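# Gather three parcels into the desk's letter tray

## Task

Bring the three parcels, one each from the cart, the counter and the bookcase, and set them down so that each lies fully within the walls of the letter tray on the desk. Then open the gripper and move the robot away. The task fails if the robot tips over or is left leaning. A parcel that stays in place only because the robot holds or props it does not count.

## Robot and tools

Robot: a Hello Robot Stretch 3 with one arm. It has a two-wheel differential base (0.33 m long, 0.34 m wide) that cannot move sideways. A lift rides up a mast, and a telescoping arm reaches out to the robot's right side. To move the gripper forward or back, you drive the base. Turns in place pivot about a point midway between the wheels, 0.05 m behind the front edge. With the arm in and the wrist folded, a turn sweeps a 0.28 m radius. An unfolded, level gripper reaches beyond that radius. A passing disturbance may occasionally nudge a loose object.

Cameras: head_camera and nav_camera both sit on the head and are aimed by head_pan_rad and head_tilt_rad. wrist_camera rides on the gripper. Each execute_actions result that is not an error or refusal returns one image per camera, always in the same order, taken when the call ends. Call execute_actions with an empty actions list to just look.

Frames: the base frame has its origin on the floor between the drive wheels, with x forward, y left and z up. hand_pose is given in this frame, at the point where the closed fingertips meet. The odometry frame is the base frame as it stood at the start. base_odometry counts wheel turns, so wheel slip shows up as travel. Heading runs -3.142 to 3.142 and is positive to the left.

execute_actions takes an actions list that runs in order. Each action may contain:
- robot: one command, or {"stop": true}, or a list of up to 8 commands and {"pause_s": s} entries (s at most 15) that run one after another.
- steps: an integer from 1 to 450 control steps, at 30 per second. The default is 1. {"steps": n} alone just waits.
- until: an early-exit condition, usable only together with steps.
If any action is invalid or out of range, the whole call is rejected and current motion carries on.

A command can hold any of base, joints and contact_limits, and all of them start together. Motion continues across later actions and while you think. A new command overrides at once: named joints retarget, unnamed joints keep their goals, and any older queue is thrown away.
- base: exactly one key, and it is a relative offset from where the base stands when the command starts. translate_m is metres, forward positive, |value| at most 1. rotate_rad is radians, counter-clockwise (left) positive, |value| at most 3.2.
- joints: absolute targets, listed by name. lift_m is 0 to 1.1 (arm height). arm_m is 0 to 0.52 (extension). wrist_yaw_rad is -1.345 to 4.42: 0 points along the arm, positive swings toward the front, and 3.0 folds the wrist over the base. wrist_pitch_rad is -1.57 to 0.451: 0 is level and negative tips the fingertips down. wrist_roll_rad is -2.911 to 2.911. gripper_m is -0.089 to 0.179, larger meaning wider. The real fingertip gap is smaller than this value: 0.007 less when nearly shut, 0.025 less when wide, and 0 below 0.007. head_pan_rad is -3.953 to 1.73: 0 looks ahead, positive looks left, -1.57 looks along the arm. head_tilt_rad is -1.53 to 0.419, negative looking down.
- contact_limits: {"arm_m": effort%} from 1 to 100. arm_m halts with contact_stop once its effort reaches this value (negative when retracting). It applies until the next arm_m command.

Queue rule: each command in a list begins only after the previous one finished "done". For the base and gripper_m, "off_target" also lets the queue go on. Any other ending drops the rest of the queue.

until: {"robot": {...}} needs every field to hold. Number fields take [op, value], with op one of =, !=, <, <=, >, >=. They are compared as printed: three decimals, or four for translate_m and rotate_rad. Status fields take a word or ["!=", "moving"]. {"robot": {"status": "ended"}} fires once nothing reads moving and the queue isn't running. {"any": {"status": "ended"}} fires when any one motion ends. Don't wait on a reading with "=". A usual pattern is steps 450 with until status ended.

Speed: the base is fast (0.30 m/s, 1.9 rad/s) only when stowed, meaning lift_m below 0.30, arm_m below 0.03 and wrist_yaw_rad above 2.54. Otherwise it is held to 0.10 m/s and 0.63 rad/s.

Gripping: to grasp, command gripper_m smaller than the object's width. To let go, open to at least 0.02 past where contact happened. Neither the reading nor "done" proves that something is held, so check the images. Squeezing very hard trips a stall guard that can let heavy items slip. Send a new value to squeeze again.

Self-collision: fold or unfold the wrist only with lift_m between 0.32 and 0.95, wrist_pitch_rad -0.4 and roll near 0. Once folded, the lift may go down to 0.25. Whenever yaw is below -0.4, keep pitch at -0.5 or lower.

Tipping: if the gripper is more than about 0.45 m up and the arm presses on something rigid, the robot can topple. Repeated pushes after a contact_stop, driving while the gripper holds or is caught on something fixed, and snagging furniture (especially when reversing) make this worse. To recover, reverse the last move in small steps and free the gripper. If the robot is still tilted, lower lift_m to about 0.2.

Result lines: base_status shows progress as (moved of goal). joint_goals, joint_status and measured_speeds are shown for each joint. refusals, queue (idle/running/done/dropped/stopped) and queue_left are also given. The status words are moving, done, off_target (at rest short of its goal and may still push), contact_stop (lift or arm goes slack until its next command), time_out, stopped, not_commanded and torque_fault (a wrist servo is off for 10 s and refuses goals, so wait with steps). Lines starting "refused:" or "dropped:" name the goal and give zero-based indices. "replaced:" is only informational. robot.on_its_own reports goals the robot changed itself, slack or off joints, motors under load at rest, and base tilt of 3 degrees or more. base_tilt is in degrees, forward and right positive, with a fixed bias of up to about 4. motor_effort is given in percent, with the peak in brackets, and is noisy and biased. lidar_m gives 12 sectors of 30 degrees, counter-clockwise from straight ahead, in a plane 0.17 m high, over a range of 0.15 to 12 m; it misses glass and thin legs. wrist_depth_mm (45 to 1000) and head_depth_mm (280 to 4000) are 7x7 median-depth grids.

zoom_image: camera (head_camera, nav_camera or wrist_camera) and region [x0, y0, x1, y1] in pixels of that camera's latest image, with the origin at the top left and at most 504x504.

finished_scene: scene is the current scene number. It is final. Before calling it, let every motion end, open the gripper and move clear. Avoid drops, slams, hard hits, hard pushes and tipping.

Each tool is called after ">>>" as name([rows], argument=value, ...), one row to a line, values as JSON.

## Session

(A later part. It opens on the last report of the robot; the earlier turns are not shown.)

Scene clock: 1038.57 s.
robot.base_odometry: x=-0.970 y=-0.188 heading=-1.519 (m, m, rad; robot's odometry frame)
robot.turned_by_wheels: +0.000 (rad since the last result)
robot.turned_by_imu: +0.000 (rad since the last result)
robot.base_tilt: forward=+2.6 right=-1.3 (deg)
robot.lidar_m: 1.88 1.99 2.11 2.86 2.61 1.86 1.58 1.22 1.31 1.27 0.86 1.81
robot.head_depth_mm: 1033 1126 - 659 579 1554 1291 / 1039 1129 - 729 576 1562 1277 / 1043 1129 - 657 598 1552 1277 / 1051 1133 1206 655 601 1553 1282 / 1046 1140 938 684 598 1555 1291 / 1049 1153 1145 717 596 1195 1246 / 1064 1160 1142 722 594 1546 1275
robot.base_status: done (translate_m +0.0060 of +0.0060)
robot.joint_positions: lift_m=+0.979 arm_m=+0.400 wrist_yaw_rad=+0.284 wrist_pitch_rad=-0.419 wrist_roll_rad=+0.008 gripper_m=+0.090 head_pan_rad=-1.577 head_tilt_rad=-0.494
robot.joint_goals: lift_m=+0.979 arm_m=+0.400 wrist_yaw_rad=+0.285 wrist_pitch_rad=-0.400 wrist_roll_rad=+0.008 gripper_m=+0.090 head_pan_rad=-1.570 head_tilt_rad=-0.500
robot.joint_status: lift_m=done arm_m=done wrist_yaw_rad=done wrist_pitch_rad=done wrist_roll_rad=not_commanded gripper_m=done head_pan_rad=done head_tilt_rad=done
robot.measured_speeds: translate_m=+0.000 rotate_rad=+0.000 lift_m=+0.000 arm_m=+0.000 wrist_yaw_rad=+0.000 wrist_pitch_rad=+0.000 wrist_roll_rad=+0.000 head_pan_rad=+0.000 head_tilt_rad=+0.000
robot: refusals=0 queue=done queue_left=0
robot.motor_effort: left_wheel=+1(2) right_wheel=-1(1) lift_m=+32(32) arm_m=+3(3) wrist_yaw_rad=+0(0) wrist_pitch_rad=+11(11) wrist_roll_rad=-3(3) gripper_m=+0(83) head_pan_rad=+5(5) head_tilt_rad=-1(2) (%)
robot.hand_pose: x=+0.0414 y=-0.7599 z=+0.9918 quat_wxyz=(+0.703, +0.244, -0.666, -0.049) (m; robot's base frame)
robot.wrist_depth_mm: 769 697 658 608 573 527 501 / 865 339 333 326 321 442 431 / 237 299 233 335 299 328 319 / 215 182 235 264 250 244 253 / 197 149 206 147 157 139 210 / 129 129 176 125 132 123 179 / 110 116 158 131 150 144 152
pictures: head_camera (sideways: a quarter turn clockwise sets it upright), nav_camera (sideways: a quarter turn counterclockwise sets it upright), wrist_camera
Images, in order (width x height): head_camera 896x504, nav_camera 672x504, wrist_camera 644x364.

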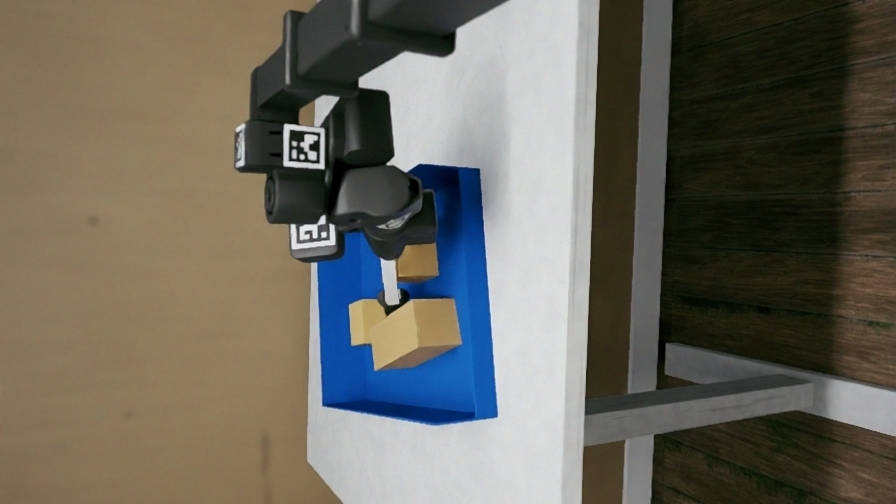

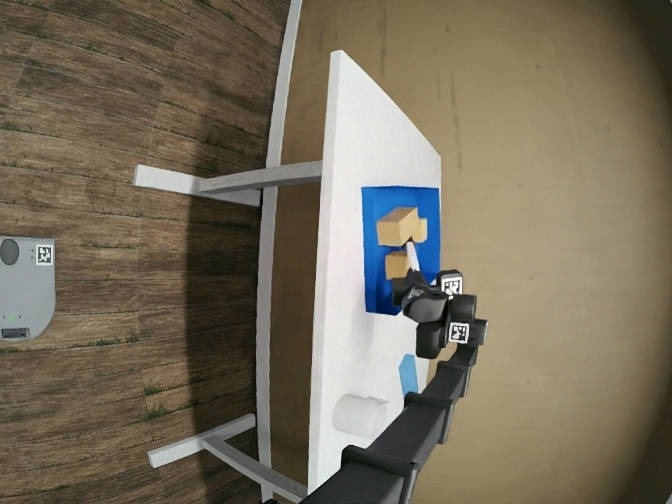

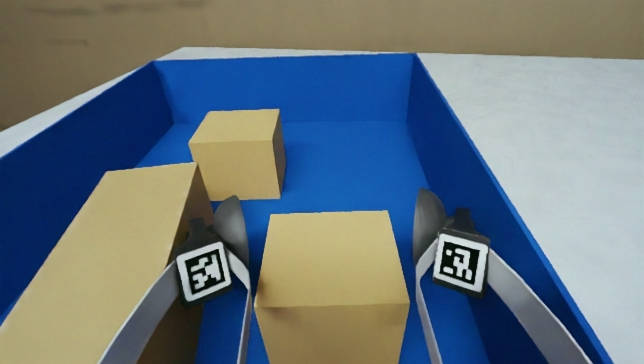

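>>> execute_actions([
  {"robot": {"joints": {"lift_m": 1.09}}, "steps": 200, "until": {"robot": {"status": "ended"}}},
])

Scene clock: 1042.37 s.
robot.base_odometry: x=-0.970 y=-0.188 heading=-1.519 (m, m, rad; robot's odometry frame)
robot.turned_by_wheels: +0.000 (rad since the last result)
robot.turned_by_imu: +0.000 (rad since the last result)
robot.base_tilt: forward=+2.5 right=-1.1 (deg)
robot.lidar_m: 1.88 1.98 2.09 2.84 2.61 1.86 1.58 1.22 1.31 1.27 0.86 1.81
robot.head_depth_mm: 1021 1139 1173 731 579 1561 1284 / 1020 - 1161 728 575 1563 1286 / 1031 - 1069 692 601 1558 1284 / 1048 1130 944 721 598 1555 1283 / 1048 1147 941 684 598 1554 1282 / 1054 1150 1142 717 595 1199 1240 / 1060 1159 1137 721 595 1528 1277
robot.base_status: done (translate_m +0.0060 of +0.0060)
robot.joint_positions: lift_m=+1.090 arm_m=+0.400 wrist_yaw_rad=+0.284 wrist_pitch_rad=-0.419 wrist_roll_rad=+0.008 gripper_m=+0.090 head_pan_rad=-1.577 head_tilt_rad=-0.494
robot.joint_goals: lift_m=+1.090 arm_m=+0.400 wrist_yaw_rad=+0.285 wrist_pitch_rad=-0.400 wrist_roll_rad=+0.008 gripper_m=+0.090 head_pan_rad=-1.570 head_tilt_rad=-0.500
robot.joint_status: lift_m=done arm_m=done wrist_yaw_rad=done wrist_pitch_rad=done wrist_roll_rad=not_commanded gripper_m=done head_pan_rad=done head_tilt_rad=done
robot.measured_speeds: translate_m=+0.000 rotate_rad=+0.000 lift_m=+0.000 arm_m=+0.000 wrist_yaw_rad=+0.000 wrist_pitch_rad=+0.000 wrist_roll_rad=+0.000 head_pan_rad=+0.000 head_tilt_rad=+0.000
robot: refusals=0 queue=done queue_left=0
robot.motor_effort: left_wheel=+1(1) right_wheel=-1(1) lift_m=+54(57) arm_m=+3(2) wrist_yaw_rad=+0(0) wrist_pitch_rad=+10(10) wrist_roll_rad=-3(3) gripper_m=-1(0) head_pan_rad=+5(5) head_tilt_rad=-2(2) (%)
robot.hand_pose: x=+0.0414 y=-0.7599 z=+1.1021 quat_wxyz=(+0.703, +0.244, -0.666, -0.049) (m; robot's base frame)
robot.wrist_depth_mm: 765 704 658 611 569 533 501 / 875 793 718 673 622 574 547 / 984 864 598 587 567 564 549 / - 473 407 400 415 446 430 / 396 365 317 372 370 365 361 / 330 279 302 313 305 309 309 / 236 237 230 223 263 272 268
pictures: head_camera (sideways: a quarter turn clockwise sets it upright), nav_camera (sideways: a quarter turn counterclockwise sets it upright), wrist_camera
Images, in order (width x height): head_camera 896x504, nav_camera 672x504, wrist_camera 644x364.

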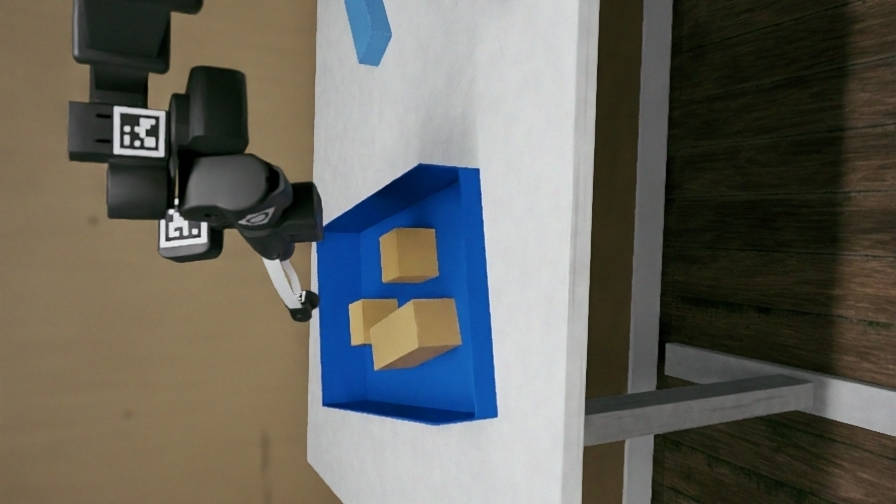

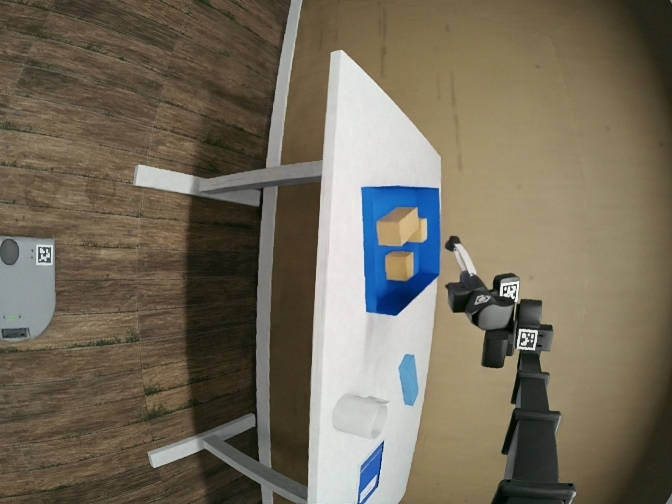

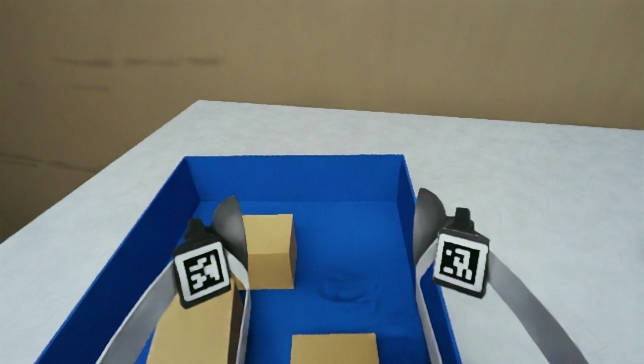

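>>> execute_actions([
  {"robot": {"joints": {"arm_m": 0.0, "wrist_yaw_rad": 0.0}}, "steps": 300, "until": {"robot": {"status": "ended"}}},
])

Scene clock: 1051.07 s.
robot.base_odometry: x=-0.970 y=-0.188 heading=-1.519 (m, m, rad; robot's odometry frame)
robot.turned_by_wheels: +0.000 (rad since the last result)
robot.turned_by_imu: +0.000 (rad since the last result)
robot.base_tilt: forward=+2.5 right=-1.1 (deg)
robot.lidar_m: 1.88 1.99 2.10 2.85 2.60 1.86 1.58 1.22 1.32 1.27 0.86 1.81
robot.head_depth_mm: 1023 - - - - - 1222 / 1028 - - - - - - / 1043 - - - - - 1249 / 1046 1142 963 728 1584 1563 1277 / 1050 1151 940 684 596 1546 1283 / 1051 1149 1156 716 597 1195 1243 / 1064 1155 1226 721 595 1553 1280
robot.base_status: done (translate_m +0.0060 of +0.0060)
robot.joint_positions: lift_m=+1.090 arm_m=+0.001 wrist_yaw_rad=+0.001 wrist_pitch_rad=-0.419 wrist_roll_rad=+0.008 gripper_m=+0.090 head_pan_rad=-1.577 head_tilt_rad=-0.494
robot.joint_goals: lift_m=+1.090 arm_m=+0.000 wrist_yaw_rad=+0.000 wrist_pitch_rad=-0.400 wrist_roll_rad=+0.008 gripper_m=+0.090 head_pan_rad=-1.570 head_tilt_rad=-0.500
robot.joint_status: lift_m=done arm_m=done wrist_yaw_rad=done wrist_pitch_rad=done wrist_roll_rad=not_commanded gripper_m=done head_pan_rad=done head_tilt_rad=done
robot.measured_speeds: translate_m=+0.000 rotate_rad=+0.000 lift_m=+0.000 arm_m=+0.000 wrist_yaw_rad=+0.000 wrist_pitch_rad=+0.000 wrist_roll_rad=+0.000 head_pan_rad=+0.000 head_tilt_rad=+0.000
robot: refusals=0 queue=done queue_left=0
robot.motor_effort: left_wheel=+1(2) right_wheel=-1(1) lift_m=+54(54) arm_m=-3(4) wrist_yaw_rad=-1(2) wrist_pitch_rad=+10(10) wrist_roll_rad=-3(3) gripper_m=+0(1) head_pan_rad=+4(5) head_tilt_rad=-2(2) (%)
robot.hand_pose: x=-0.0214 y=-0.3703 z=+1.1021 quat_wxyz=(+0.689, +0.147, -0.694, -0.148) (m; robot's base frame)
robot.wrist_depth_mm: 945 922 937 946 989 976 968 / - 949 704 753 784 740 729 / - 594 541 530 588 536 524 / 491 462 467 441 454 373 417 / 399 389 396 377 373 366 360 / 358 352 - - - - - / - - - - - - -
pictures: head_camera (sideways: a quarter turn clockwise sets it upright), nav_camera (sideways: a quarter turn counterclockwise sets it upright), wrist_camera
Images, in order (width x height): head_camera 896x504, nav_camera 672x504, wrist_camera 644x364.

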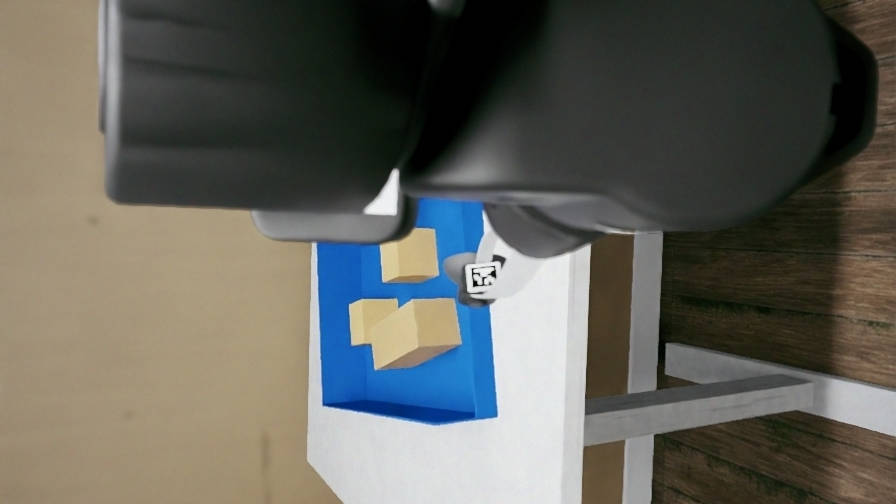

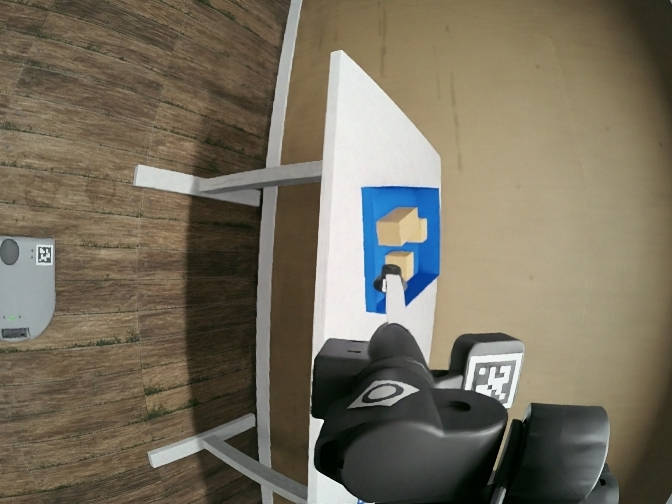

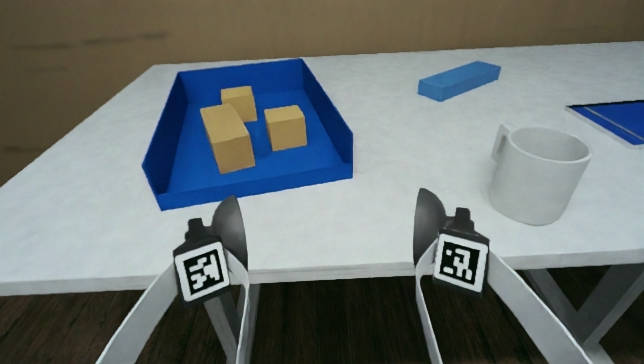

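>>> finished_scene(scene=1)

The scene is finished: the task was done.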